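## Task

Take two steel bushings off the turntable and place them inside the crate, with every other bushing still on the turntable. The crate must not be tipped or moved out of its corner guides. The result only counts if it stays put without the robot holding it, and nothing the robot is touching at the end may settle by more than about a fingernail's width once released.

## Robot and tools

Robot: two six-joint arms, left_arm and right_arm, each ending in a parallel gripper. The names are just labels; they do not match image sides. Joint order for each arm: waist, shoulder, elbow, forearm roll, wrist pitch, wrist roll. Stated ranges (rad): waist -6.283..6.283, shoulder -2.059..2.094, elbow -3.927..0.192, forearm roll -6.283..6.283, wrist pitch -1.693..3.142, wrist roll -6.283..6.283. True ends may differ by up to 0.010 rad.

World frame: origin on the table surface midway between the arms, +x out over the table, +z up, left_arm sits toward +y. Positions in metres, orientations as quaternions w,x,y,z. Gripper frame: fingers extend along its +z and close along its y. The reported hand point is between the pads when shut, roughly 2 cm short of the tips; closing pushes the tips about 10 mm further along +z. Reported hand positions can be off, more so when the arm is stretched far.

Tool execute_actions, argument actions: a list holding one item or nothing.
- Empty list {"actions": []}: no command, just returns the state with pictures.
- Move: {"rows": [[14 numbers], ...], "steps": n}. n is 8 to 15 control steps (each 1/30 s; default 15). Up to 15 rows, one per step; the final row repeats if rows run out. Each row is one flat list covering both arms: left_arm's 6 joint values then its opening, then right_arm's 6 joint values then its opening. All values lie in [-1, 1].
- Joint values are offsets, not poses: they are measured from the joint angles shown in the most recent result that lists them (for a second call within one reply, or before any result shows them, from where the arm is when the action begins), never from the previous row. A value of 1.0 equals 2.036 rad. So zeros do not mean hold still; they pull the arm back to that reference. A move that would push a joint more than 0.010 rad beyond its range is refused and nothing is sent; a request beyond the real end is clipped there and the result reports "joint sent to its limit".
- Opening is an absolute gripper command: +1 fully open, -1 shut.
- Wait: {"steps": n} with n up to 300 and no rows; the robot keeps heading to the last target.
- Optional "pictures": true adds camera images to a move result.

Motion limits: each joint's target moves at most 3.14 rad/s with a 0.16 s ramp from rest, and joints of one arm are timed to arrive together. Each step the target stays within 0.623 rad of the measured angle, and targets that would shift the hand more than 70 mm from where it is get scaled down. Large moves therefore take several calls. The result is read 8 steps before the action ends; those steps then run before your next action starts. After a call, arms keep tracking the last row until they settle or a step is HELD.

Result lines: one state line per arm with hand position, quaternion and linear/angular velocity. Joint positions and Joint velocities: per arm six joints (rad, rad/s) then the finger gap (m; 0.084 fully open). grip_measured: the measured opening on the command scale. Joint torques in Joint positions order, with fixed offsets, scale and noise, nonzero even in free air. "joint command not followed": a clearance check altered joint targets. HELD marks steps where some of your row was not sent. MOTOR HOT warns at 65 °C; at 80 °C an OVER-TEMPERATURE FAULT brakes that arm until it cools. TORQUE FAULT: a joint hit its load limit (waist and shoulder 45, elbow and forearm roll 27, wrist pitch and wrist roll 18 N m, including held weight); the arm backs off, stops for 10 s and drops the rest of the call.

Gripping: to hold something, keep commanding an opening well under grip_measured; the bigger the gap, the harder the squeeze (up to about 24 N per pad for parts up to about 6 cm wide). Echoing grip_measured still presses lightly, less on wider parts, which may slip. Closing fast can squeeze too hard and pop the fingers open. Short tugs on held parts or nudges to loose objects can happen.

Tool zoom_image: camera (cam_high, cam_low, cam_left_wrist, cam_right_wrist, each 672x504) and region [x0, y0, x1, y1] in that image's pixels, top-left origin, at most 504 by 504. It gives a sharper crop of the latest image.

Calibration for each camera (intrinsics K, distortion, T_world_to_cam) comes in the original setup; fixed cameras may be off by a few degrees and millimetres, and wrist camera poses follow the reported joints.

Tool finished_scene, argument scene: the current scene's number.

Avoid: dropping parts, knocking anything off the table, tipping or shifting the crate out of its guides, disturbing other bushings, the arms colliding or pressing on each other, hard pushes and slams, and leaving anything supported only by the gripper. Release and withdraw before finishing, and keep holding times short to limit motor heating.

Each tool is called as name([rows], argument=value, ...), one row to a line, values as JSON.

## Session

execute_actions(actions=[])

Scene clock: 0.00 s of 7600.00 s.
left_arm: end_effector_position=(+0.6681, +0.7306, +0.1611) grip_measured=+1.00 end_effector_quat_wxyz=(+0.144, +0.778, +0.198, +0.579) end_effector_velocity=(+0.000, -0.000, +0.000) end_effector_angular_velocity=(-0.000, -0.001, -0.001) | right_arm: end_effector_position=(+0.0179, +0.2578, +0.2688) grip_measured=+1.00 end_effector_quat_wxyz=(-0.424, +0.848, -0.310, +0.069) end_effector_velocity=(-0.000, +0.000, +0.000) end_effector_angular_velocity=(+0.000, -0.001, +0.001)
Joint positions: left_arm=[ 0.785  0.702 -1.566 -2.084  0.654  1.884  0.084] | right_arm=[ 1.466 -0.068 -0.909 -1.212  0.47  -2.959  0.084]
Joint velocities: left_arm=[ 0.     0.    -0.     0.     0.001  0.    -0.   ] | right_arm=[ 0.    -0.001 -0.    -0.     0.    -0.001  0.   ]
Joint torques (N m, as the arm reports them, + toward a larger angle): no reading
camera_calibration (this result's frames):
cam_left_wrist: T_world_to_cam=[[0.145718, -0.880209, 0.451663, 0.502706], [-0.267182, -0.474585, -0.838679, 0.725343], [0.952565, 0.0015345, -0.304331, -0.459628], [0, 0, 0, 1]] pos_world=[0.558371, 0.787428, 0.241398]
cam_right_wrist: T_world_to_cam=[[-0.462976, -0.452151, -0.762373, 0.362252], [-0.79916, 0.584974, 0.138377, -0.106162], [0.383402, 0.673324, -0.63217, 0.120546], [0, 0, 0, 1]] pos_world=[0.036656, 0.144729, 0.367067]

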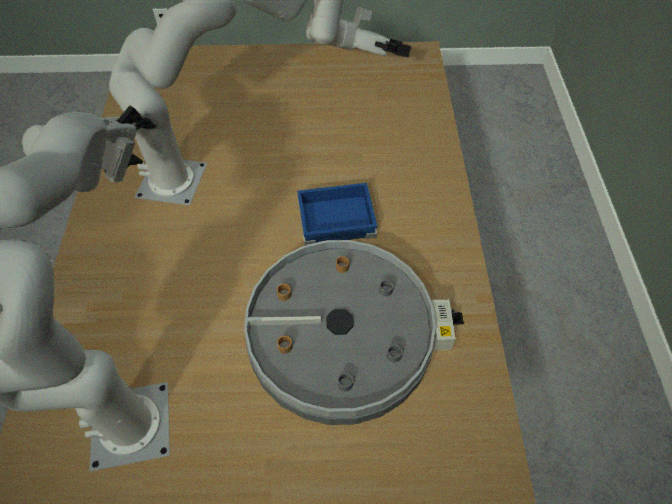

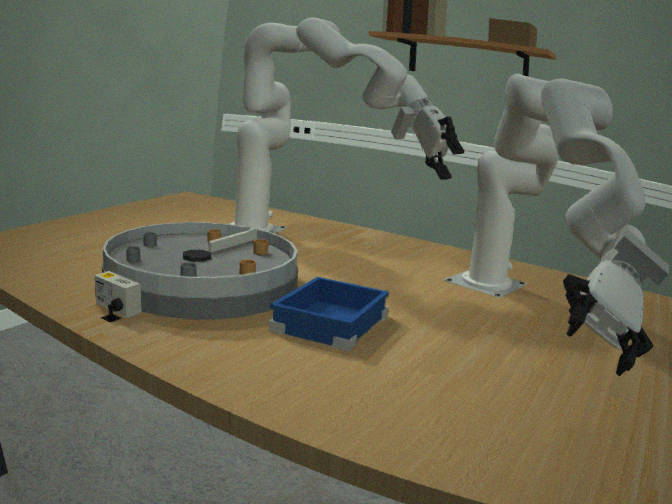

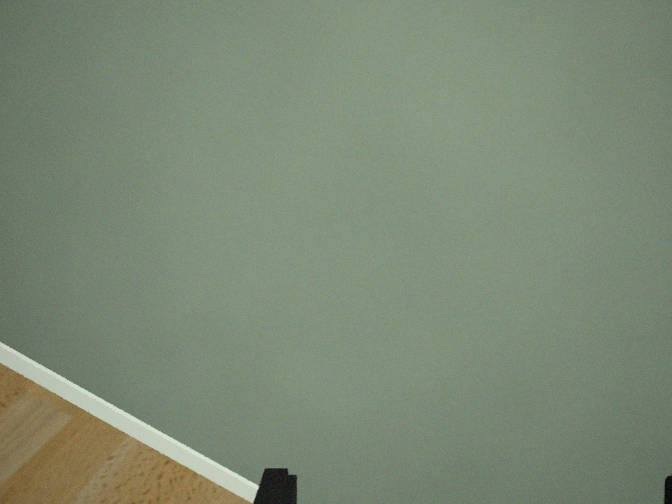

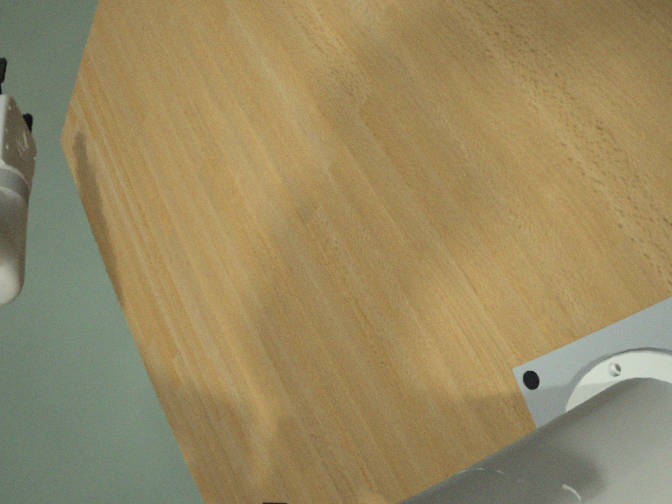

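execute_actions([
  {"rows":[[0,0,0,0,0,0,1,0,-0.05,0.045,0,0,0,1],[0,0,0,0,0,0,1,0,-0.1,0.09,0,0,0,1],[0,-0.03,0,0.05,0.02,0.05,1,0,-0.15,0.13,0,0,0,1],[0,-0.08,0,0.15,0.05,0.15,1,0,-0.22,0.19,0,0,0,1],[0,-0.2,0,0.3,0.1,0.3,1,0,-0.3,0.25,0,0,0,1],[0,-0.2,0,0.5,0.15,0.5,1,0,-0.3,0.25,0,0,0,1],[0,-0.2,0,0.5,0.15,0.5,1,0,-0.3,0.25,0,0,0,1],[0,-0.2,0,0.5,0.15,0.5,1,0,-0.3,0.25,0,0,0,1],[0,-0.2,0,0.5,0.15,0.5,1,0,-0.3,0.25,0,0,0,1],[0,-0.2,0,0.5,0.15,0.5,1,0,-0.3,0.25,0,0,0,1],[0,-0.2,0,0.5,0.15,0.5,1,-0.05,-0.3,0.25,0,0,0,1],[0,-0.2,0,0.5,0.15,0.5,1,-0.1,-0.3,0.25,0,0,0,1],[-0.2,-0.2,0,1,0.295,0.9,1,-1,-0.3,0.25,0,0,0,1]],"steps":15},
])

execute_actions([
  {"steps":45},
], pictures=true)

Scene clock: 1.47 s of 7600.00 s.
left_arm: end_effector_position=(+0.6722, +0.7213, +0.1909) grip_measured=+1.00 end_effector_quat_wxyz=(+0.116, +0.789, +0.116, +0.592) end_effector_velocity=(+0.071, -0.091, +0.457) end_effector_angular_velocity=(+1.613, -0.439, -1.001) | right_arm: end_effector_position=(+0.0212, +0.2103, +0.2841) grip_measured=+1.00 end_effector_quat_wxyz=(-0.435, +0.843, -0.311, +0.064) end_effector_velocity=(+0.021, -0.326, +0.123) end_effector_angular_velocity=(+0.281, +0.020, +0.004)
Joint positions: left_arm=[ 0.785  0.658 -1.562 -2.002  0.684  1.967  0.084] | right_arm=[ 1.466 -0.257 -0.745 -1.212  0.47  -2.959  0.084]
Joint velocities: left_arm=[-0.    -0.576 -0.062  0.837  0.362  0.827  0.   ] | right_arm=[ 0.001 -1.397  1.115  0.    -0.003 -0.001  0.   ]
Joint torques (N m, as the arm reports them, + toward a larger angle): left_arm=[ -0.71 -35.01 -17.36   0.09   1.12   0.6 ] | right_arm=[ -1.14 -20.   -13.85   0.98  -0.84   0.06]
Steps of this call (steps 1 to 37: nothing new was sent; steps 38 to 44: the first 7 steps of this action). Readings (joint positions):
38: left_arm=[0.785 0.702 -1.566 -2.084 0.654 1.884] | right_arm=[1.466 -0.068 -0.909 -1.212 0.470 -2.959]
39: left_arm=[0.785 0.702 -1.566 -2.084 0.654 1.884] | right_arm=[1.466 -0.075 -0.902 -1.212 0.470 -2.959]
41: left_arm=[0.785 0.699 -1.565 -2.076 0.657 1.893] | right_arm=[1.465 -0.125 -0.855 -1.212 0.470 -2.959]
44: the state above

Scene clock: 2.97 s of 7600.00 s.
left_arm: end_effector_position=(+0.5575, +0.4652, +0.2464) grip_measured=+1.00 end_effector_quat_wxyz=(+0.023, +0.170, +0.984, -0.035) end_effector_velocity=(-0.022, +0.084, -0.001) end_effector_angular_velocity=(+0.435, +0.067, -0.385) | right_arm: end_effector_position=(+0.4145, -0.1635, +0.2925) grip_measured=+1.00 end_effector_quat_wxyz=(+0.357, -0.510, +0.723, -0.301) end_effector_velocity=(+0.131, -0.372, -0.000) end_effector_angular_velocity=(+0.003, -0.005, -0.921)
Joint positions: left_arm=[ 0.38   0.296 -1.566 -0.085  1.253  3.698  0.084] | right_arm=[ 0.28  -0.662 -0.414 -1.212  0.47  -2.959  0.084]
Joint velocities: left_arm=[-0.019 -0.012 -0.005  0.456  0.02   0.23   0.   ] | right_arm=[-0.922 -0.026  0.02   0.    -0.001 -0.     0.   ]
Joint torques (N m, as the arm reports them, + toward a larger angle): left_arm=[ -0.39 -25.72 -16.12  -1.21  -1.56   0.52] | right_arm=[ -1.22  -9.9  -15.41   1.37  -0.96  -0.45]
Kept back: nothing.
Steps of this call (steps 1 to 8: the last 8 steps of your previous action; steps 9 to 45: the robot went on to your last target). Readings (joint positions):
1: left_arm=[0.785 0.639 -1.565 -1.974 0.697 1.994] | right_arm=[1.466 -0.304 -0.708 -1.212 0.470 -2.959]
2: left_arm=[0.785 0.620 -1.567 -1.946 0.710 2.022] | right_arm=[1.466 -0.351 -0.670 -1.212 0.470 -2.959]
4: left_arm=[0.785 0.585 -1.568 -1.885 0.735 2.083] | right_arm=[1.465 -0.444 -0.594 -1.212 0.470 -2.959]
8: left_arm=[0.774 0.526 -1.569 -1.765 0.790 2.203] | right_arm=[1.401 -0.566 -0.494 -1.212 0.470 -2.959]
45: the state above
camera_calibration (this result's frames):
cam_left_wrist: T_world_to_cam=[[0.338149, 0.93883, -0.065216, -0.579487], [0.939923, -0.333463, 0.0731221, -0.321925], [0.0469021, -0.0860242, -0.995188, 0.38801], [0, 0, 0, 1]] pos_world=[0.480339, 0.470069, 0.371891]
cam_right_wrist: T_world_to_cam=[[-0.523393, 0.293183, -0.800064, 0.531387], [0.227228, 0.952965, 0.200564, 0.0704122], [0.821235, -0.0768236, -0.565395, -0.0565279], [0, 0, 0, 1]] pos_world=[0.308547, -0.227237, 0.379061]

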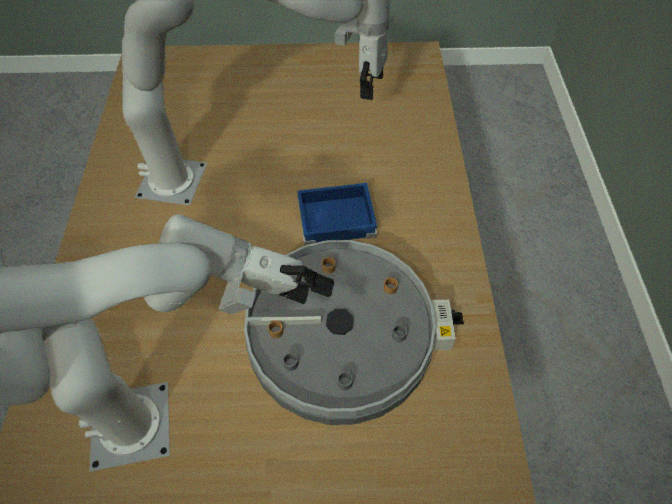

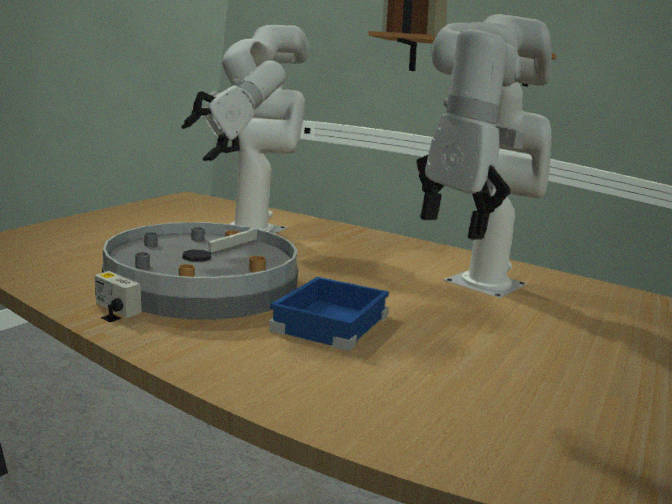

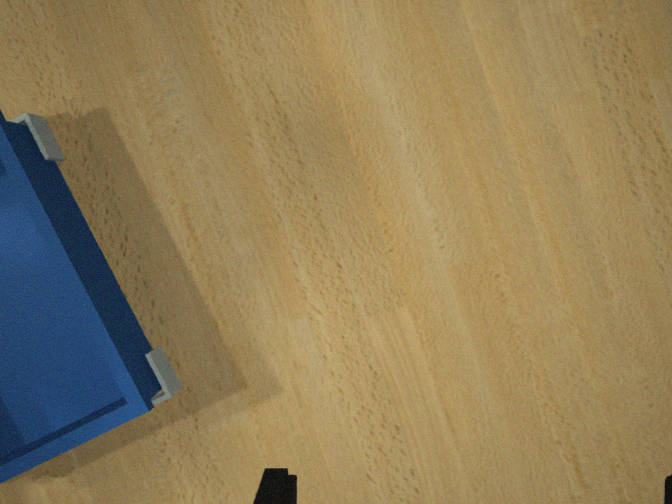

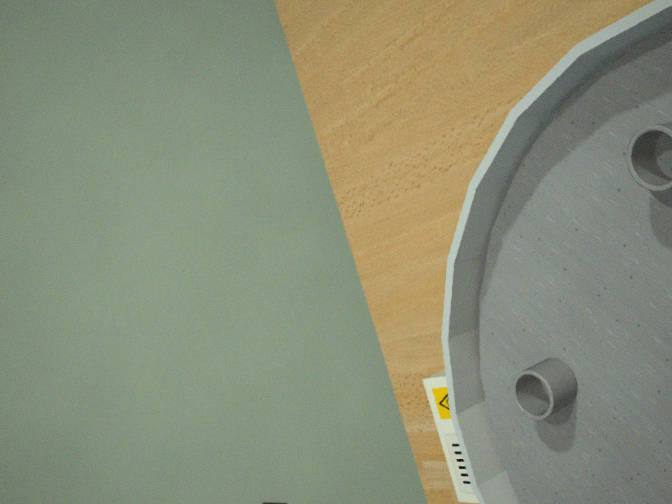

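execute_actions([
  {"rows":[[-0.559,0.2127,-0.2053,0.0417,0.001,0.0314,0.2,-0.727,-0.008,0.007,0,0,0,1]],"steps":15},
])

execute_actions([
  {"steps":60},
], pictures=true)

Scene clock: 3.63 s of 7600.00 s.
left_arm: end_effector_position=(+0.5806, +0.4119, +0.2340) grip_measured=+0.24 end_effector_quat_wxyz=(+0.012, +0.246, +0.969, -0.016) end_effector_velocity=(+0.105, -0.348, -0.082) end_effector_angular_velocity=(+0.038, +0.052, -0.679) | right_arm: end_effector_position=(+0.4229, -0.4230, +0.2920) grip_measured=+1.00 end_effector_quat_wxyz=(+0.249, -0.265, +0.843, -0.396) end_effector_velocity=(-0.107, -0.380, -0.001) end_effector_angular_velocity=(-0.001, +0.002, -0.925)
Joint positions: left_arm=[ 0.266  0.371 -1.639 -0.04   1.254  3.724  0.054] | right_arm=[-0.339 -0.673 -0.404 -1.212  0.47  -2.959  0.084]
Joint velocities: left_arm=[-0.626  0.402 -0.356  0.043  0.004  0.041 -0.028] | right_arm=[-0.928 -0.009  0.009 -0.    -0.001 -0.003 -0.   ]
Joint torques (N m, as the arm reports them, + toward a larger angle): left_arm=[  0.44 -29.6  -16.86  -0.2   -1.63   0.4 ] | right_arm=[ -0.98  -9.81 -15.27   0.66  -0.88  -0.08]
Steps of this call (steps 1 to 13: the robot went on to your last target; steps 14 to 20: the first 7 steps of this action). Readings (joint positions):
14: left_arm=[0.377 0.296 -1.567 -0.049 1.255 3.716] | right_arm=[-0.153 -0.671 -0.406 -1.212 0.470 -2.959]
15: left_arm=[0.372 0.300 -1.572 -0.048 1.255 3.717] | right_arm=[-0.184 -0.672 -0.406 -1.212 0.470 -2.959]
17: left_arm=[0.334 0.326 -1.600 -0.045 1.254 3.719] | right_arm=[-0.246 -0.672 -0.405 -1.212 0.470 -2.959]
20: the state above

Scene clock: 5.63 s of 7600.00 s.
left_arm: end_effector_position=(+0.3812, -0.1543, +0.1595) grip_measured=+0.19 end_effector_quat_wxyz=(+0.000, +0.706, +0.708, -0.000) end_effector_velocity=(-0.007, -0.005, -0.002) end_effector_angular_velocity=(+0.000, +0.003, -0.012) | right_arm: end_effector_position=(+0.1939, -0.6938, +0.2915) grip_measured=+1.00 end_effector_quat_wxyz=(+0.061, +0.111, +0.877, -0.464) end_effector_velocity=(-0.000, -0.000, -0.001) end_effector_angular_velocity=(+0.001, +0.001, -0.002)
Joint positions: left_arm=[-0.756  0.729 -1.984 -0.     1.255  3.762  0.052] | right_arm=[-1.2   -0.678 -0.399 -1.212  0.47  -2.959  0.084]
Joint velocities: left_arm=[-0.013  0.005 -0.002 -0.002 -0.001  0.     0.   ] | right_arm=[-0.001  0.002 -0.     0.     0.     0.001  0.   ]
Joint torques (N m, as the arm reports them, + toward a larger angle): left_arm=[  0.11 -32.49 -15.89   0.11  -1.45   0.53] | right_arm=[ -1.1   -9.34 -15.52   1.09  -0.53  -0.22]
Kept back: nothing.
Steps of this call (steps 1 to 8: the last 8 steps of your previous action; steps 9 to 60: the robot went on to your last target). Readings (joint positions):
1: left_arm=[0.245 0.384 -1.651 -0.039 1.255 3.725] | right_arm=[-0.370 -0.674 -0.404 -1.212 0.470 -2.959]
2: left_arm=[0.224 0.396 -1.662 -0.038 1.255 3.727] | right_arm=[-0.401 -0.674 -0.404 -1.212 0.470 -2.959]
4: left_arm=[0.183 0.419 -1.685 -0.035 1.254 3.729] | right_arm=[-0.463 -0.674 -0.403 -1.212 0.470 -2.959]
8: left_arm=[0.100 0.460 -1.724 -0.031 1.254 3.733] | right_arm=[-0.587 -0.675 -0.402 -1.212 0.470 -2.959]
60: the state above
camera_calibration (this result's frames):
cam_left_wrist: T_world_to_cam=[[0.999988, 0.00160337, -0.00459692, -0.350455], [0.0016823, -0.99985, 0.0172192, -0.0926661], [-0.00456862, -0.0172268, -0.999841, 0.287406], [0, 0, 0, 1]] pos_world=[0.351919, -0.0871393, 0.287345]
cam_right_wrist: T_world_to_cam=[[0.245319, 0.546444, -0.80076, 0.597401], [0.969441, -0.139461, 0.201827, -0.276076], [-0.001387, -0.825802, -0.563958, -0.277225], [0, 0, 0, 1]] pos_world=[0.120701, -0.593881, 0.377752]

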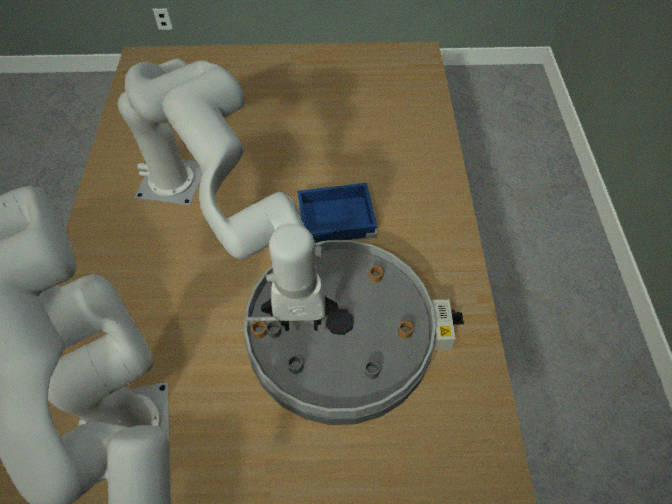

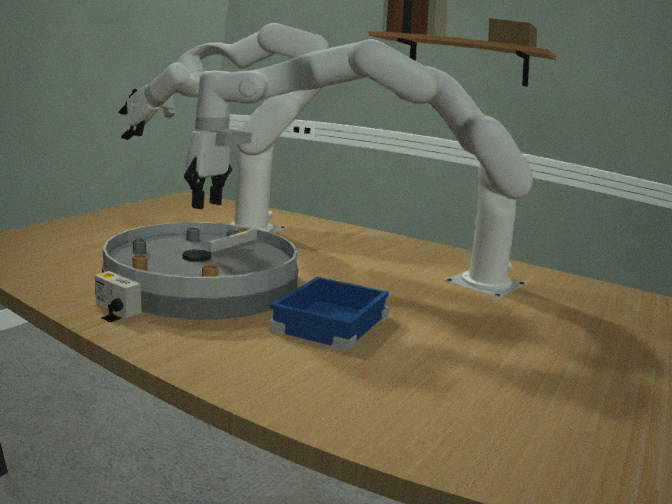

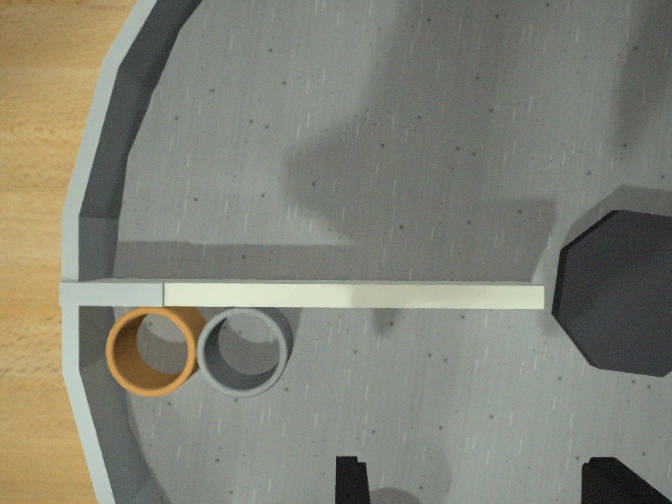

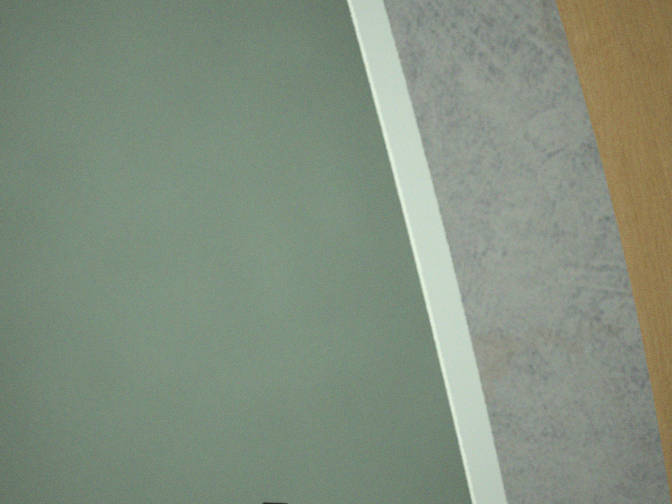

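Wait for settling.

execute_actions([
  {"steps":300},
])

execute_actions([
  {"steps":180},
], pictures=true)

Scene clock: 15.63 s of 7600.00 s.
left_arm: end_effector_position=(+0.3799, -0.1552, +0.1591) grip_measured=+0.19 end_effector_quat_wxyz=(-0.000, +0.707, +0.707, -0.000) end_effector_velocity=(-0.000, -0.000, +0.000) end_effector_angular_velocity=(-0.001, +0.000, +0.000) | right_arm: end_effector_position=(+0.1939, -0.6938, +0.2915) grip_measured=+1.00 end_effector_quat_wxyz=(+0.061, +0.111, +0.877, -0.464) end_effector_velocity=(-0.000, -0.000, +0.000) end_effector_angular_velocity=(-0.000, +0.001, -0.000)
Joint positions: left_arm=[-0.758  0.729 -1.984 -0.     1.255  3.762  0.052] | right_arm=[-1.2   -0.678 -0.399 -1.212  0.47  -2.959  0.084]
Joint velocities: left_arm=[ 0.    -0.     0.    -0.001 -0.     0.     0.   ] | right_arm=[-0.001  0.    -0.001  0.     0.    -0.001 -0.   ]
Joint torques (N m, as the arm reports them, + toward a larger angle): left_arm=[ -0.53 -32.72 -15.99  -0.01  -1.5    0.48] | right_arm=[ -1.14  -9.36 -15.12   1.18  -0.99  -0.25]
Kept back: nothing.
Steps of this call (steps 1 to 15: the robot went on to your last target; steps 16 to 300: nothing new was sent). Readings (joint positions):
1: left_arm=[-0.756 0.729 -1.984 -0.000 1.255 3.762] | right_arm=[-1.200 -0.678 -0.399 -1.212 0.470 -2.959]
2: left_arm=[-0.757 0.729 -1.984 -0.000 1.255 3.762] | right_arm=[-1.200 -0.678 -0.399 -1.212 0.470 -2.959]
4: left_arm=[-0.757 0.729 -1.984 -0.000 1.255 3.762] | right_arm=[-1.200 -0.678 -0.399 -1.212 0.470 -2.959]
8: left_arm=[-0.758 0.729 -1.984 -0.000 1.255 3.762] | right_arm=[-1.200 -0.678 -0.399 -1.212 0.470 -2.959]
300: the state above
All arms were judged still, so your last target was given up. Only a new action makes them travel on or press farther. Fingers that are still opening or closing keep moving.

Scene clock: 21.63 s of 7600.00 s.
left_arm: end_effector_position=(+0.3799, -0.1552, +0.1591) grip_measured=+0.19 end_effector_quat_wxyz=(-0.000, +0.707, +0.707, -0.000) end_effector_velocity=(+0.000, +0.000, +0.000) end_effector_angular_velocity=(-0.000, +0.001, +0.001) | right_arm: end_effector_position=(+0.1939, -0.6938, +0.2915) grip_measured=+1.00 end_effector_quat_wxyz=(+0.061, +0.111, +0.877, -0.464) end_effector_velocity=(-0.000, -0.000, +0.001) end_effector_angular_velocity=(-0.002, -0.004, -0.002)
Joint positions: left_arm=[-0.758  0.729 -1.984 -0.     1.255  3.762  0.052] | right_arm=[-1.2   -0.678 -0.399 -1.212  0.47  -2.959  0.084]
Joint velocities: left_arm=[ 0.001  0.    -0.    -0.001  0.001 -0.     0.   ] | right_arm=[-0.001 -0.001 -0.001  0.    -0.001  0.003  0.   ]
Joint torques (N m, as the arm reports them, + toward a larger angle): left_arm=[ -0.5  -32.34 -16.16   0.21  -1.44   0.37] | right_arm=[ -1.3   -9.99 -15.07   1.25  -0.93  -0.29]
Kept back: nothing.
Steps of this call (steps 1 to 180: nothing new was sent). Readings (joint positions):
1: left_arm=[-0.758 0.729 -1.984 -0.000 1.255 3.762] | right_arm=[-1.200 -0.678 -0.399 -1.212 0.470 -2.959]
2: left_arm=[-0.758 0.729 -1.984 -0.000 1.255 3.762] | right_arm=[-1.200 -0.678 -0.399 -1.212 0.470 -2.959]
4: left_arm=[-0.758 0.729 -1.984 -0.000 1.255 3.762] | right_arm=[-1.200 -0.678 -0.399 -1.212 0.470 -2.959]
8: left_arm=[-0.758 0.729 -1.984 -0.000 1.255 3.762] | right_arm=[-1.200 -0.678 -0.399 -1.212 0.470 -2.959]
180: the state above
camera_calibration (this result's frames):
cam_left_wrist: T_world_to_cam=[[0.999987, -0.000686546, -0.00497381, -0.349494], [-0.000602852, -0.999859, 0.016809, -0.0925742], [-0.00498465, -0.0168058, -0.999846, 0.287223], [0, 0, 0, 1]] pos_world=[0.350866, -0.087974, 0.286997]
cam_right_wrist: T_world_to_cam=[[0.245325, 0.546442, -0.80076, 0.5974], [0.96944, -0.139472, 0.201827, -0.27608], [-0.00139682, -0.825802, -0.563958, -0.277225], [0, 0, 0, 1]] pos_world=[0.120698, -0.593882, 0.377752]

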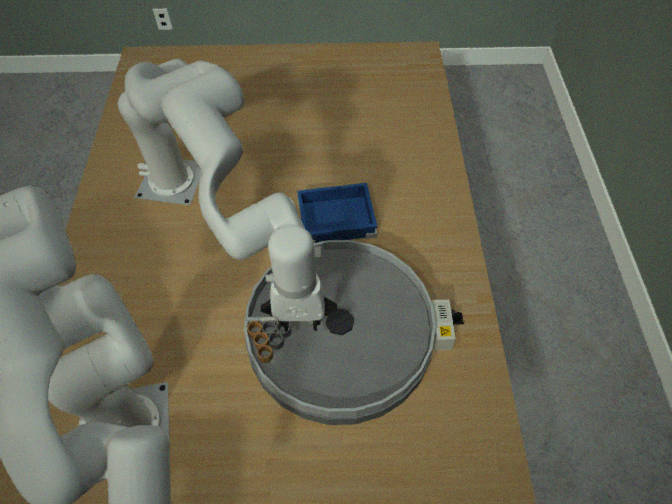

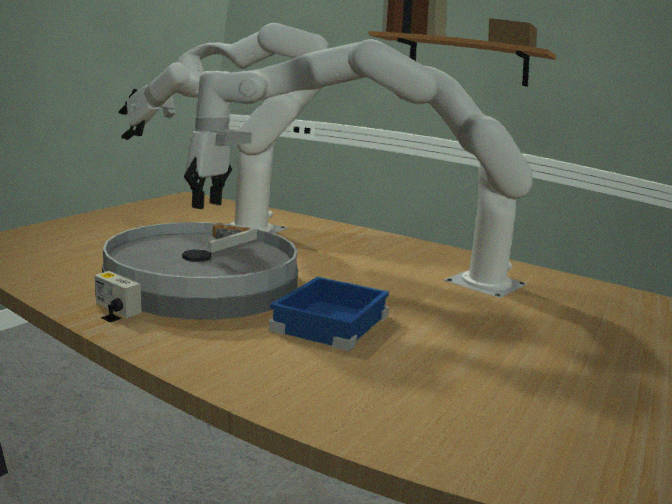

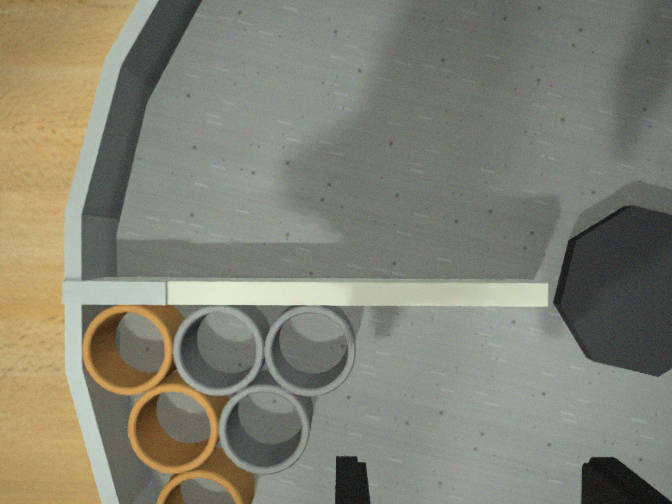

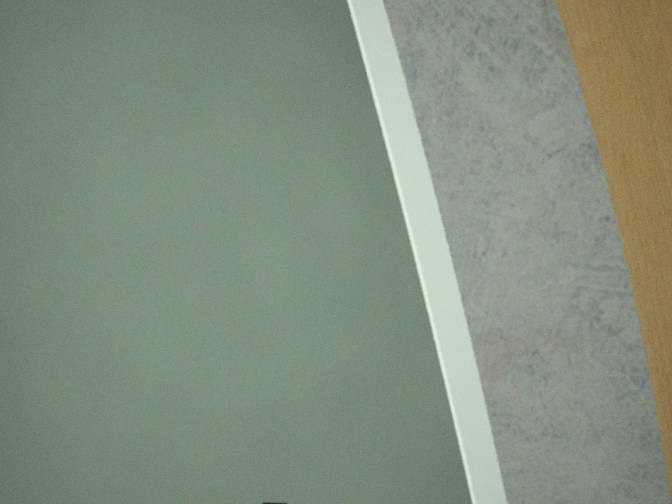

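execute_actions([
  {"rows":[[-0.001,0.0015,0,0,-0.0015,-0.001,0.2,0,0,0,0,0,0,1],[-0.0025,0.004,-0.0002,0,-0.004,-0.0025,0.2,0,0,0,0,0,0,1],[-0.005,0.008,-0.0005,0,-0.008,-0.005,0.2,0,0,0,0,0,0,1],[-0.008,0.013,-0.0007,0,-0.012,-0.008,0.2,0,0,0,0,0,0,1],[-0.011,0.018,-0.001,0,-0.017,-0.011,0.2,0,0,0,0,0,0,1],[-0.014,0.023,-0.0013,0,-0.022,-0.014,0.2,0,0,0,0,0,0,1],[-0.017,0.0285,-0.0016,0,-0.027,-0.017,0.2,0,0,0,0,0,0,1],[-0.02,0.034,-0.0019,0,-0.032,-0.02,0.2,0,0,0,0,0,0,1],[-0.023,0.039,-0.0022,0,-0.037,-0.023,0.2,0,0,0,0,0,0,1],[-0.026,0.0435,-0.0024,0,-0.041,-0.026,0.2,0,0,0,0,0,0,1],[-0.028,0.0475,-0.0027,0,-0.045,-0.028,0.2,0,0,0,0,0,0,1],[-0.0298,0.05,-0.0028,0,-0.0475,-0.0298,0.2,0,0,0,0,0,0,1],[-0.0307,0.0517,-0.0029,0,-0.0488,-0.0308,0.2,0,0,0,0,0,0,1]],"steps":15},
])

execute_actions([
  {"steps":18},
], pictures=true)

Scene clock: 24.73 s of 7600.00 s.
left_arm: end_effector_position=(+0.3753, -0.1627, +0.1486) grip_measured=+0.19 end_effector_quat_wxyz=(+0.001, +0.707, +0.707, -0.000) end_effector_velocity=(-0.059, -0.073, -0.131) end_effector_angular_velocity=(+0.014, +0.010, -0.007) | right_arm: end_effector_position=(+0.1939, -0.6938, +0.2915) grip_measured=+1.00 end_effector_quat_wxyz=(+0.061, +0.111, +0.877, -0.464) end_effector_velocity=(-0.001, -0.000, +0.000) end_effector_angular_velocity=(-0.000, -0.001, -0.003)
Joint positions: left_arm=[-0.77   0.749 -1.986 -0.     1.234  3.749  0.052] | right_arm=[-1.2   -0.678 -0.399 -1.212  0.47  -2.959  0.084]
Joint velocities: left_arm=[-0.137  0.225 -0.005 -0.    -0.203 -0.13  -0.   ] | right_arm=[-0.003 -0.001  0.001 -0.    -0.     0.     0.   ]
Joint torques (N m, as the arm reports them, + toward a larger angle): left_arm=[ -1.56 -29.94 -14.66  -0.09  -1.38   0.28] | right_arm=[ -1.53 -10.49 -15.17   0.89  -0.54  -0.18]
Steps of this call (steps 1 to 86: nothing new was sent; steps 87 to 93: the first 7 steps of this action). Readings (joint positions):
87: left_arm=[-0.758 0.730 -1.984 -0.000 1.255 3.762] | right_arm=[-1.200 -0.678 -0.399 -1.212 0.470 -2.959]
88: left_arm=[-0.758 0.730 -1.984 -0.000 1.254 3.761] | right_arm=[-1.200 -0.678 -0.399 -1.212 0.470 -2.959]
90: left_arm=[-0.761 0.733 -1.985 -0.000 1.250 3.759] | right_arm=[-1.200 -0.678 -0.399 -1.212 0.470 -2.959]
93: the state above

Scene clock: 25.33 s of 7600.00 s.
left_arm: end_effector_position=(+0.3529, -0.1883, +0.1005) grip_measured=+0.19 end_effector_quat_wxyz=(+0.001, +0.707, +0.707, -0.000) end_effector_velocity=(-0.003, +0.001, -0.008) end_effector_angular_velocity=(+0.010, +0.006, -0.001) | right_arm: end_effector_position=(+0.1939, -0.6938, +0.2915) grip_measured=+1.00 end_effector_quat_wxyz=(+0.061, +0.111, +0.877, -0.464) end_effector_velocity=(+0.000, -0.000, +0.001) end_effector_angular_velocity=(-0.002, -0.001, +0.000)
Joint positions: left_arm=[-0.82   0.833 -1.99  -0.     1.156  3.699  0.052] | right_arm=[-1.2   -0.678 -0.399 -1.212  0.47  -2.959  0.084]
Joint velocities: left_arm=[-0.004  0.009  0.005  0.    -0.002 -0.003 -0.   ] | right_arm=[-0.    -0.002 -0.001 -0.    -0.    -0.    -0.   ]
Joint torques (N m, as the arm reports them, + toward a larger angle): left_arm=[ -0.69 -33.61 -15.88  -0.06  -1.45   0.4 ] | right_arm=[ -0.92  -9.43 -15.18   0.75  -0.58  -0.33]
Kept back: nothing.
Steps of this call (steps 1 to 8: the last 8 steps of your previous action; steps 9 to 18: the robot went on to your last target). Readings (joint positions):
1: left_arm=[-0.775 0.757 -1.986 -0.000 1.227 3.744] | right_arm=[-1.200 -0.678 -0.399 -1.212 0.470 -2.959]
2: left_arm=[-0.781 0.767 -1.986 -0.000 1.219 3.739] | right_arm=[-1.200 -0.678 -0.399 -1.212 0.470 -2.959]
4: left_arm=[-0.792 0.786 -1.987 -0.000 1.202 3.728] | right_arm=[-1.200 -0.678 -0.399 -1.212 0.470 -2.959]
8: left_arm=[-0.812 0.820 -1.987 -0.000 1.171 3.709] | right_arm=[-1.200 -0.678 -0.399 -1.212 0.470 -2.959]
18: the state above
camera_calibration (this result's frames):
cam_left_wrist: T_world_to_cam=[[0.999991, -0.000133337, -0.00417745, -0.322766], [-0.0000580848, -0.999838, 0.018009, -0.1251], [-0.00417917, -0.0180086, -0.999829, 0.227476], [0, 0, 0, 1]] pos_world=[0.323707, -0.121026, 0.228342]
cam_right_wrist: T_world_to_cam=[[0.245325, 0.546442, -0.80076, 0.5974], [0.96944, -0.139472, 0.201827, -0.27608], [-0.00139679, -0.825802, -0.563958, -0.277225], [0, 0, 0, 1]] pos_world=[0.120698, -0.593882, 0.377752]

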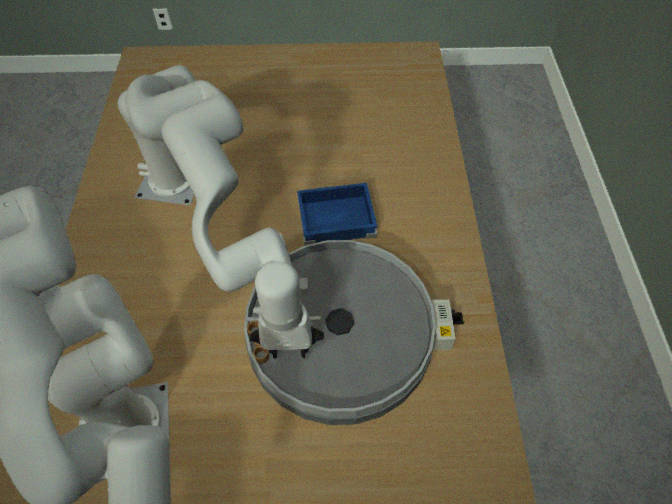

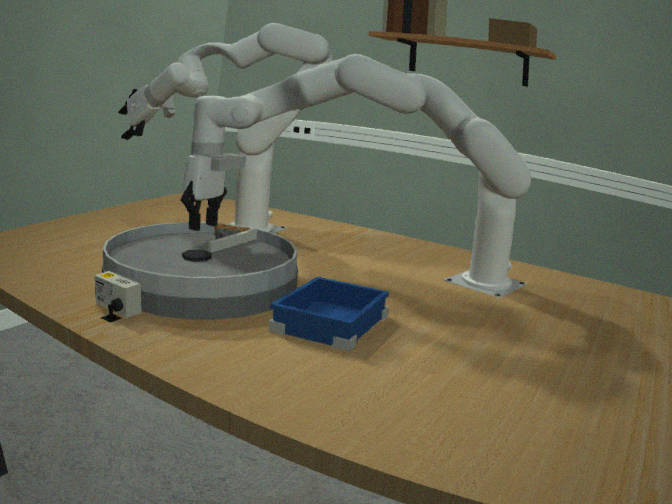

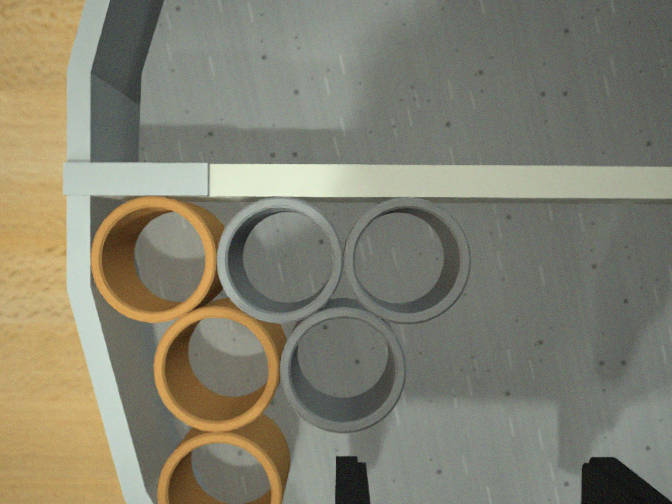

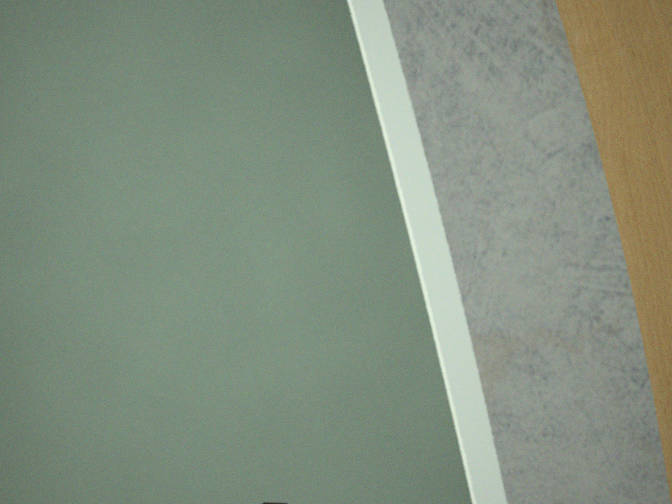

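execute_actions([
  {"rows":[[0,0.0015,0.001,0,-0.002,0,0.2,0,0,0,0,0,0,1],[0,0.003,0.0022,0,-0.005,0,0.2,0,0,0,0,0,0,1],[0,0.005,0.004,0,-0.009,0,0.2,0,0,0,0,0,0,1],[0,0.007,0.006,0,-0.013,0,0.2,0,0,0,0,0,0,1],[0,0.009,0.008,0,-0.017,0,0.2,0,0,0,0,0,0,1],[0,0.011,0.0097,0,-0.021,0,0.2,0,0,0,0,0,0,1],[0,0.0128,0.0112,0,-0.0245,0,0.2,0,0,0,0,0,0,1],[0,0.0142,0.0125,0,-0.027,0,0.2,0,0,0,0,0,0,1],[0,0.0152,0.0134,0,-0.0285,0,0.2,0,0,0,0,0,0,1],[0,0.0159,0.014,0,-0.0294,0,0.2,0,0,0,0,0,0,1]],"steps":15},
])

execute_actions([
  {"rows":[[0.0004,-0.0005,0.0012,0,-0.0007,0.0004,0.2,0,0,0,0,0,0,1],[0.0011,-0.0016,0.0031,0,-0.0015,0.0011,0.2,0,0,0,0,0,0,1],[0.0018,-0.0028,0.0052,0,-0.0024,0.0018,0.2,0,0,0,0,0,0,1],[0.0026,-0.0041,0.0074,0,-0.0033,0.0026,0.2,0,0,0,0,0,0,1],[0.0033,-0.0053,0.0096,0,-0.0043,0.0033,0.2,0,0,0,0,0,0,1],[0.0041,-0.0066,0.0118,0,-0.0052,0.0041,0.2,0,0,0,0,0,0,1],[0.0048,-0.0079,0.014,0,-0.0061,0.0048,0.2,0,0,0,0,0,0,1],[0.0056,-0.0091,0.0161,0,-0.007,0.0056,0.2,0,0,0,0,0,0,1],[0.0063,-0.0104,0.0183,0,-0.0079,0.0063,0.2,0,0,0,0,0,0,1],[0.0071,-0.0116,0.0205,0,-0.0088,0.0071,0.2,0,0,0,0,0,0,1],[0.0078,-0.0129,0.0226,0,-0.0097,0.0078,0.2,0,0,0,0,0,0,1],[0.0086,-0.0142,0.0248,0,-0.0106,0.0086,0.2,0,0,0,0,0,0,1]],"steps":15},
])

execute_actions([
  {"steps":12},
], pictures=true)

Scene clock: 26.83 s of 7600.00 s.
left_arm: end_effector_position=(+0.3531, -0.1888, +0.0911) grip_measured=+0.19 end_effector_quat_wxyz=(+0.001, +0.707, +0.707, -0.000) end_effector_velocity=(-0.001, +0.003, -0.094) end_effector_angular_velocity=(+0.012, +0.009, +0.001) | right_arm: end_effector_position=(+0.1939, -0.6938, +0.2915) grip_measured=+1.00 end_effector_quat_wxyz=(+0.061, +0.111, +0.877, -0.464) end_effector_velocity=(-0.001, -0.000, -0.001) end_effector_angular_velocity=(+0.001, +0.000, -0.002)
Joint positions: left_arm=[-0.82   0.844 -1.981 -0.     1.135  3.699  0.052] | right_arm=[-1.2   -0.678 -0.399 -1.212  0.47  -2.959  0.084]
Joint velocities: left_arm=[ 0.001  0.102  0.095 -0.002 -0.182  0.001 -0.   ] | right_arm=[-0.002  0.001  0.    -0.    -0.     0.001 -0.   ]
Joint torques (N m, as the arm reports them, + toward a larger angle): left_arm=[ -0.61 -32.88 -15.53   0.02  -1.65   0.51] | right_arm=[ -0.4   -9.75 -15.28   0.96  -0.83  -0.35]
Steps of this call (steps 1 to 15: the robot went on to your last target; steps 16 to 38: nothing new was sent; steps 39 to 45: the first 7 steps of this action). Readings (joint positions):
39: left_arm=[-0.821 0.835 -1.990 -0.000 1.155 3.699] | right_arm=[-1.200 -0.678 -0.399 -1.212 0.470 -2.959]
40: left_arm=[-0.821 0.835 -1.990 -0.000 1.154 3.699] | right_arm=[-1.200 -0.678 -0.399 -1.212 0.470 -2.959]
42: left_arm=[-0.820 0.837 -1.988 -0.000 1.150 3.699] | right_arm=[-1.200 -0.678 -0.399 -1.212 0.470 -2.959]
45: the state above

Scene clock: 27.33 s of 7600.00 s.
left_arm: end_effector_position=(+0.3543, -0.1855, +0.0727) grip_measured=+0.19 end_effector_quat_wxyz=(-0.000, +0.707, +0.707, -0.000) end_effector_velocity=(+0.014, +0.024, -0.002) end_effector_angular_velocity=(-0.001, +0.004, +0.008) | right_arm: end_effector_position=(+0.1939, -0.6938, +0.2915) grip_measured=+1.00 end_effector_quat_wxyz=(+0.061, +0.111, +0.877, -0.464) end_effector_velocity=(-0.001, -0.000, +0.002) end_effector_angular_velocity=(-0.003, -0.002, -0.003)
Joint positions: left_arm=[-0.816  0.858 -1.951 -0.     1.094  3.704  0.052] | right_arm=[-1.2   -0.678 -0.399 -1.212  0.47  -2.959  0.084]
Joint velocities: left_arm=[ 0.038 -0.059  0.108 -0.005 -0.047  0.032  0.001] | right_arm=[-0.001 -0.003 -0.001 -0.     0.001  0.     0.   ]
Joint torques (N m, as the arm reports them, + toward a larger angle): left_arm=[ -0.6  -33.86 -15.38   0.03  -1.5    0.46] | right_arm=[ -0.72  -9.22 -15.12   0.75  -0.7   -0.36]
Steps of this call (steps 1 to 8: the last 8 steps of your previous action; steps 9 to 15: the first 7 steps of this action, its rows measured from where the robot was after step 8). Readings (joint positions):
8: left_arm=[-0.820 0.865 -1.963 -0.000 1.100 3.699] | right_arm=[-1.200 -0.678 -0.399 -1.212 0.470 -2.959]
9: left_arm=[-0.820 0.865 -1.963 -0.000 1.099 3.699] | right_arm=[-1.200 -0.678 -0.399 -1.212 0.470 -2.959]
10: left_arm=[-0.820 0.865 -1.963 -0.000 1.098 3.700] | right_arm=[-1.200 -0.678 -0.399 -1.212 0.470 -2.959]
12: left_arm=[-0.819 0.863 -1.960 -0.000 1.097 3.701] | right_arm=[-1.200 -0.678 -0.399 -1.212 0.470 -2.959]
15: the state above

Scene clock: 27.73 s of 7600.00 s.
left_arm: end_effector_position=(+0.3580, -0.1840, +0.0765) grip_measured=+0.19 end_effector_quat_wxyz=(+0.009, +0.707, +0.707, -0.004) end_effector_velocity=(+0.004, +0.001, -0.003) end_effector_angular_velocity=(-0.017, -0.008, +0.007) | right_arm: end_effector_position=(+0.1939, -0.6938, +0.2915) grip_measured=+1.00 end_effector_quat_wxyz=(+0.061, +0.111, +0.877, -0.464) end_effector_velocity=(+0.000, +0.000, -0.001) end_effector_angular_velocity=(+0.002, +0.001, +0.000)
Joint positions: left_arm=[-0.809  0.836 -1.92  -0.004  1.065  3.714  0.052] | right_arm=[-1.2   -0.678 -0.399 -1.212  0.47  -2.959  0.084]
Joint velocities: left_arm=[ 0.007 -0.012  0.035 -0.003 -0.042  0.001  0.   ] | right_arm=[ 0.001  0.001  0.001  0.     0.001  0.001 -0.   ]
Joint torques (N m, as the arm reports them, + toward a larger angle): left_arm=[ 16.12 -30.51  -5.83   5.2    6.84   1.73] | right_arm=[ -0.99  -9.54 -14.9    0.93  -0.96  -0.6 ]
Kept back: nothing.
Steps of this call (steps 1 to 8: the last 8 steps of your previous action; steps 9 to 12: the robot went on to your last target). Readings (joint positions):
1: left_arm=[-0.815 0.856 -1.948 -0.001 1.091 3.705] | right_arm=[-1.200 -0.678 -0.399 -1.212 0.470 -2.959]
2: left_arm=[-0.815 0.854 -1.945 -0.002 1.089 3.706] | right_arm=[-1.200 -0.678 -0.399 -1.212 0.470 -2.959]
4: left_arm=[-0.814 0.849 -1.938 -0.003 1.083 3.708] | right_arm=[-1.200 -0.678 -0.399 -1.212 0.470 -2.959]
8: left_arm=[-0.811 0.839 -1.926 -0.004 1.073 3.713] | right_arm=[-1.200 -0.678 -0.399 -1.212 0.470 -2.959]
12: the state above
camera_calibration (this result's frames):
cam_left_wrist: T_world_to_cam=[[0.999995, -0.00150824, 0.00266663, -0.328784], [-0.00160008, -0.999394, 0.0347822, -0.120934], [0.00261256, -0.0347863, -0.999391, 0.198003], [0, 0, 0, 1]] pos_world=[0.328072, -0.114468, 0.202966]
cam_right_wrist: T_world_to_cam=[[0.245325, 0.546442, -0.80076, 0.5974], [0.96944, -0.139472, 0.201827, -0.276079], [-0.00139684, -0.825802, -0.563958, -0.277225], [0, 0, 0, 1]] pos_world=[0.120698, -0.593882, 0.377752]

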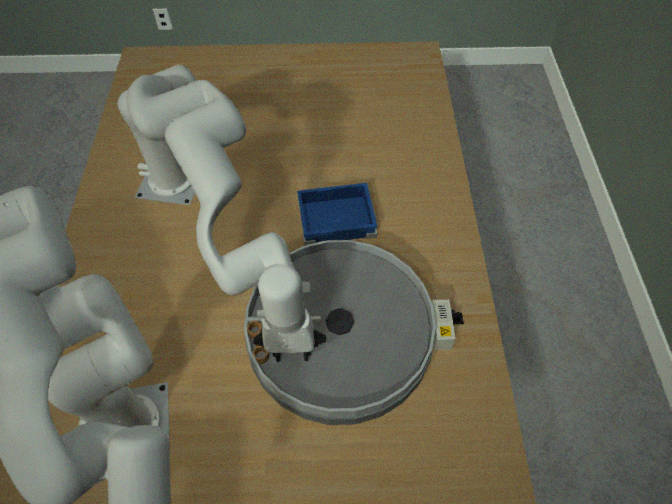

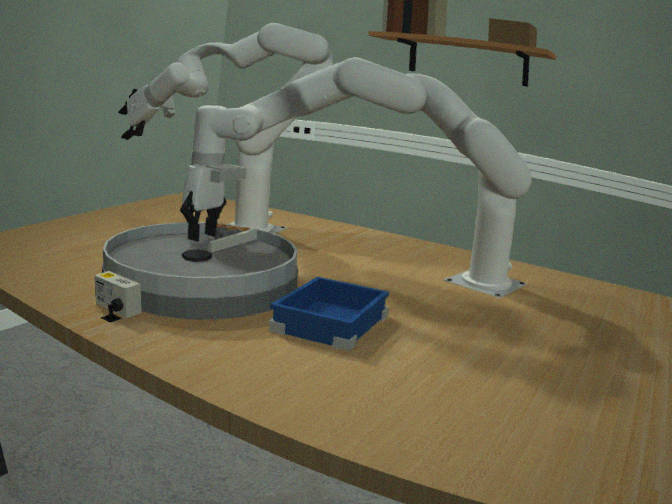

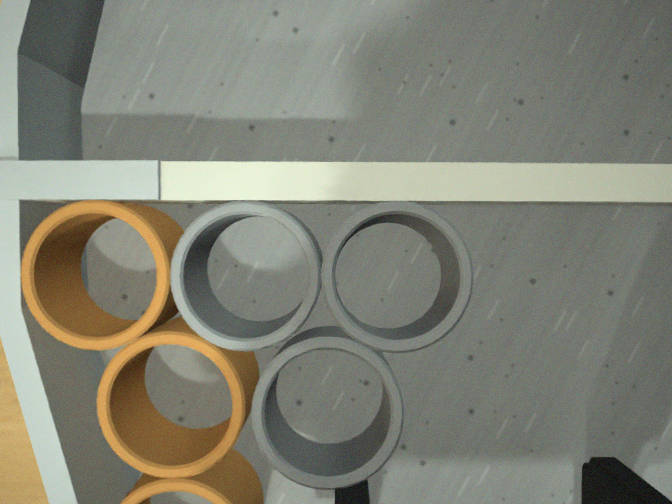

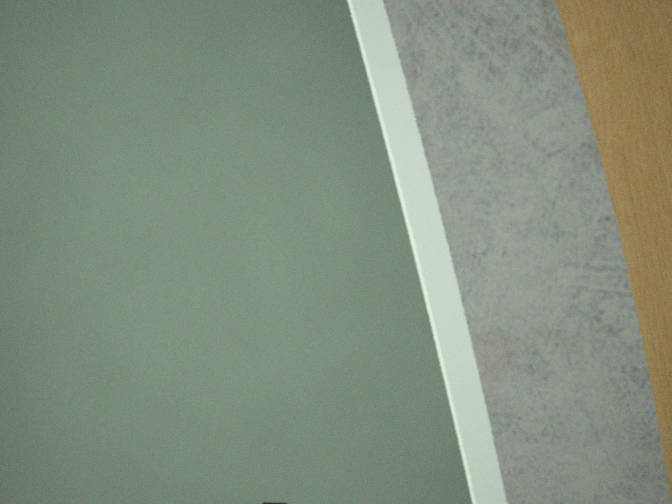

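Jammed; back off.

execute_actions([
  {"rows":[[-0.002,0.004,-0.007,0.002,0.007,-0.002,0.2,0,0,0,0,0,0,1],[-0.004,0.009,-0.014,0.002,0.012,-0.005,0.2,0,0,0,0,0,0,1],[-0.0056,0.0142,-0.0206,0.002,0.0155,-0.0072,0.2,0,0,0,0,0,0,1]],"steps":12},
])

execute_actions([
  {"steps":20},
], pictures=true)

Scene clock: 28.13 s of 7600.00 s.
left_arm: end_effector_position=(+0.3563, -0.1844, +0.0736) grip_measured=+0.19 end_effector_quat_wxyz=(+0.006, +0.707, +0.707, -0.002) end_effector_velocity=(-0.016, -0.002, -0.031) end_effector_angular_velocity=(+0.134, +0.045, +0.017) | right_arm: end_effector_position=(+0.1939, -0.6938, +0.2915) grip_measured=+1.00 end_effector_quat_wxyz=(+0.061, +0.111, +0.877, -0.464) end_effector_velocity=(+0.000, +0.000, -0.001) end_effector_angular_velocity=(+0.001, +0.002, +0.002)
Joint positions: left_arm=[-0.812  0.844 -1.927 -0.002  1.071  3.709  0.052] | right_arm=[-1.2   -0.678 -0.399 -1.212  0.47  -2.959  0.084]
Joint velocities: left_arm=[-0.033  0.149 -0.199  0.039  0.187 -0.068 -0.   ] | right_arm=[-0.     0.001  0.    -0.    -0.001 -0.002 -0.   ]
Joint torques (N m, as the arm reports them, + toward a larger angle): left_arm=[  9.13 -30.58  -9.21   3.36   3.54   0.95] | right_arm=[ -0.14  -9.98 -14.97   0.68  -0.96  -0.22]
Steps of this call (steps 1 to 8: the robot went on to your last target; steps 9 to 12: the first 4 steps of this action). Readings (joint positions):
9: left_arm=[-0.809 0.835 -1.914 -0.005 1.060 3.713] | right_arm=[-1.200 -0.678 -0.399 -1.212 0.470 -2.959]
10: left_arm=[-0.810 0.837 -1.917 -0.004 1.061 3.712] | right_arm=[-1.200 -0.678 -0.399 -1.212 0.470 -2.959]
12: the state above

Scene clock: 28.80 s of 7600.00 s.
left_arm: end_effector_position=(+0.3525, -0.1867, +0.0704) grip_measured=+0.19 end_effector_quat_wxyz=(-0.002, +0.707, +0.708, +0.001) end_effector_velocity=(-0.000, -0.007, +0.006) end_effector_angular_velocity=(-0.019, -0.009, -0.003) | right_arm: end_effector_position=(+0.1939, -0.6938, +0.2915) grip_measured=+1.00 end_effector_quat_wxyz=(+0.061, +0.111, +0.877, -0.464) end_effector_velocity=(+0.001, +0.000, -0.000) end_effector_angular_velocity=(+0.000, -0.000, +0.002)
Joint positions: left_arm=[-0.819  0.866 -1.96   0.     1.098  3.699  0.052] | right_arm=[-1.2   -0.678 -0.399 -1.212  0.47  -2.959  0.084]
Joint velocities: left_arm=[-0.006 -0.002 -0.01  -0.003 -0.01  -0.001  0.   ] | right_arm=[ 0.002 -0.     0.    -0.     0.     0.001  0.   ]
Joint torques (N m, as the arm reports them, + toward a larger angle): left_arm=[ -0.53 -33.92 -15.82   0.    -1.45   0.44] | right_arm=[  0.28  -9.86 -14.91   0.5   -0.79  -0.3 ]
Kept back: nothing.
Steps of this call (steps 1 to 8: the last 8 steps of your previous action; steps 9 to 20: the robot went on to your last target). Readings (joint positions):
1: left_arm=[-0.813 0.849 -1.934 -0.001 1.077 3.706] | right_arm=[-1.200 -0.678 -0.399 -1.212 0.470 -2.959]
2: left_arm=[-0.814 0.853 -1.940 0.000 1.083 3.705] | right_arm=[-1.200 -0.678 -0.399 -1.212 0.470 -2.959]
4: left_arm=[-0.815 0.858 -1.949 0.001 1.092 3.702] | right_arm=[-1.200 -0.678 -0.399 -1.212 0.470 -2.959]
8: left_arm=[-0.816 0.863 -1.957 0.002 1.098 3.700] | right_arm=[-1.200 -0.678 -0.399 -1.212 0.470 -2.959]
20: the state above
camera_calibration (this result's frames):
cam_left_wrist: T_world_to_cam=[[0.999978, 0.000350893, -0.00661708, -0.322284], [0.000435906, -0.999917, 0.0128505, -0.122784], [-0.00661202, -0.0128531, -0.999896, 0.199227], [0, 0, 0, 1]] pos_world=[0.323648, -0.1201, 0.198652]
cam_right_wrist: T_world_to_cam=[[0.245325, 0.546442, -0.80076, 0.5974], [0.96944, -0.139471, 0.201826, -0.276079], [-0.00139681, -0.825802, -0.563958, -0.277225], [0, 0, 0, 1]] pos_world=[0.120698, -0.593882, 0.377752]

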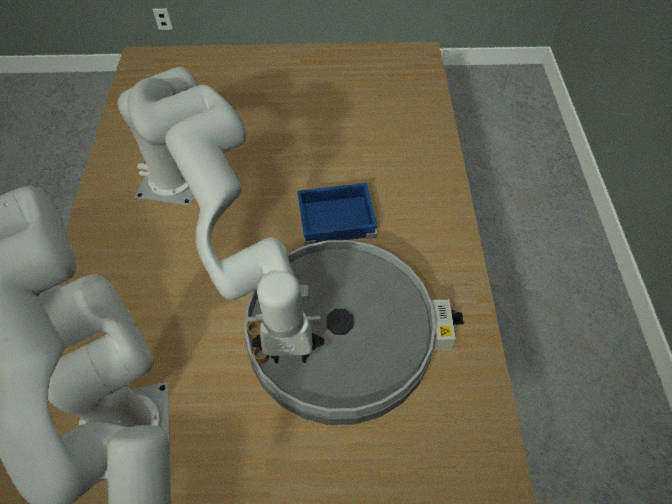

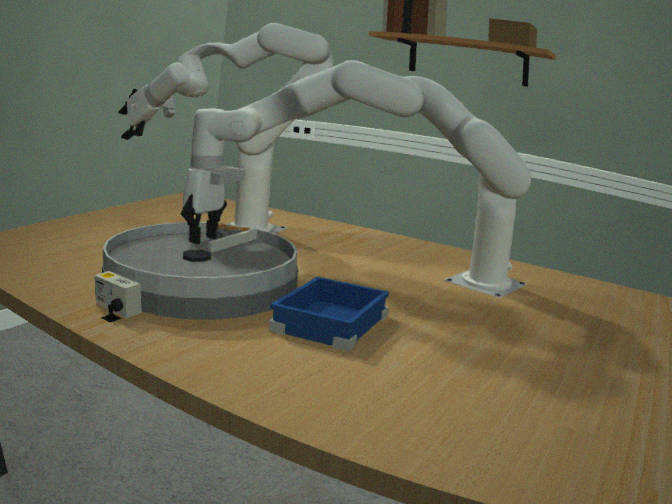

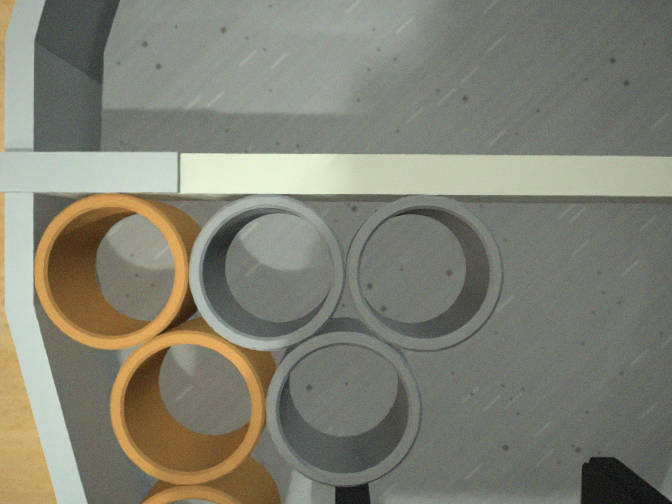

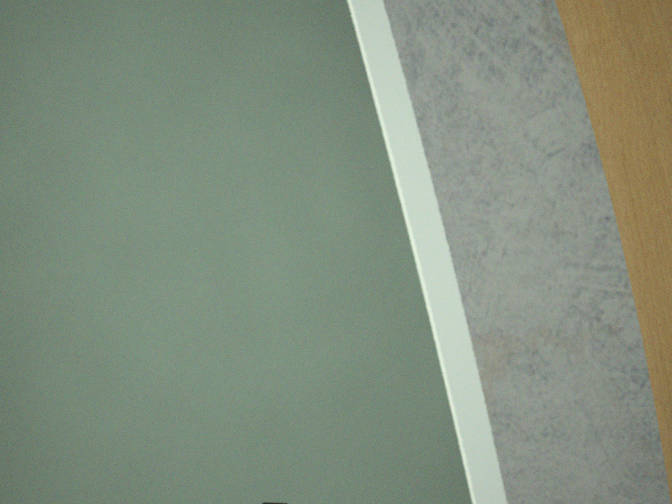

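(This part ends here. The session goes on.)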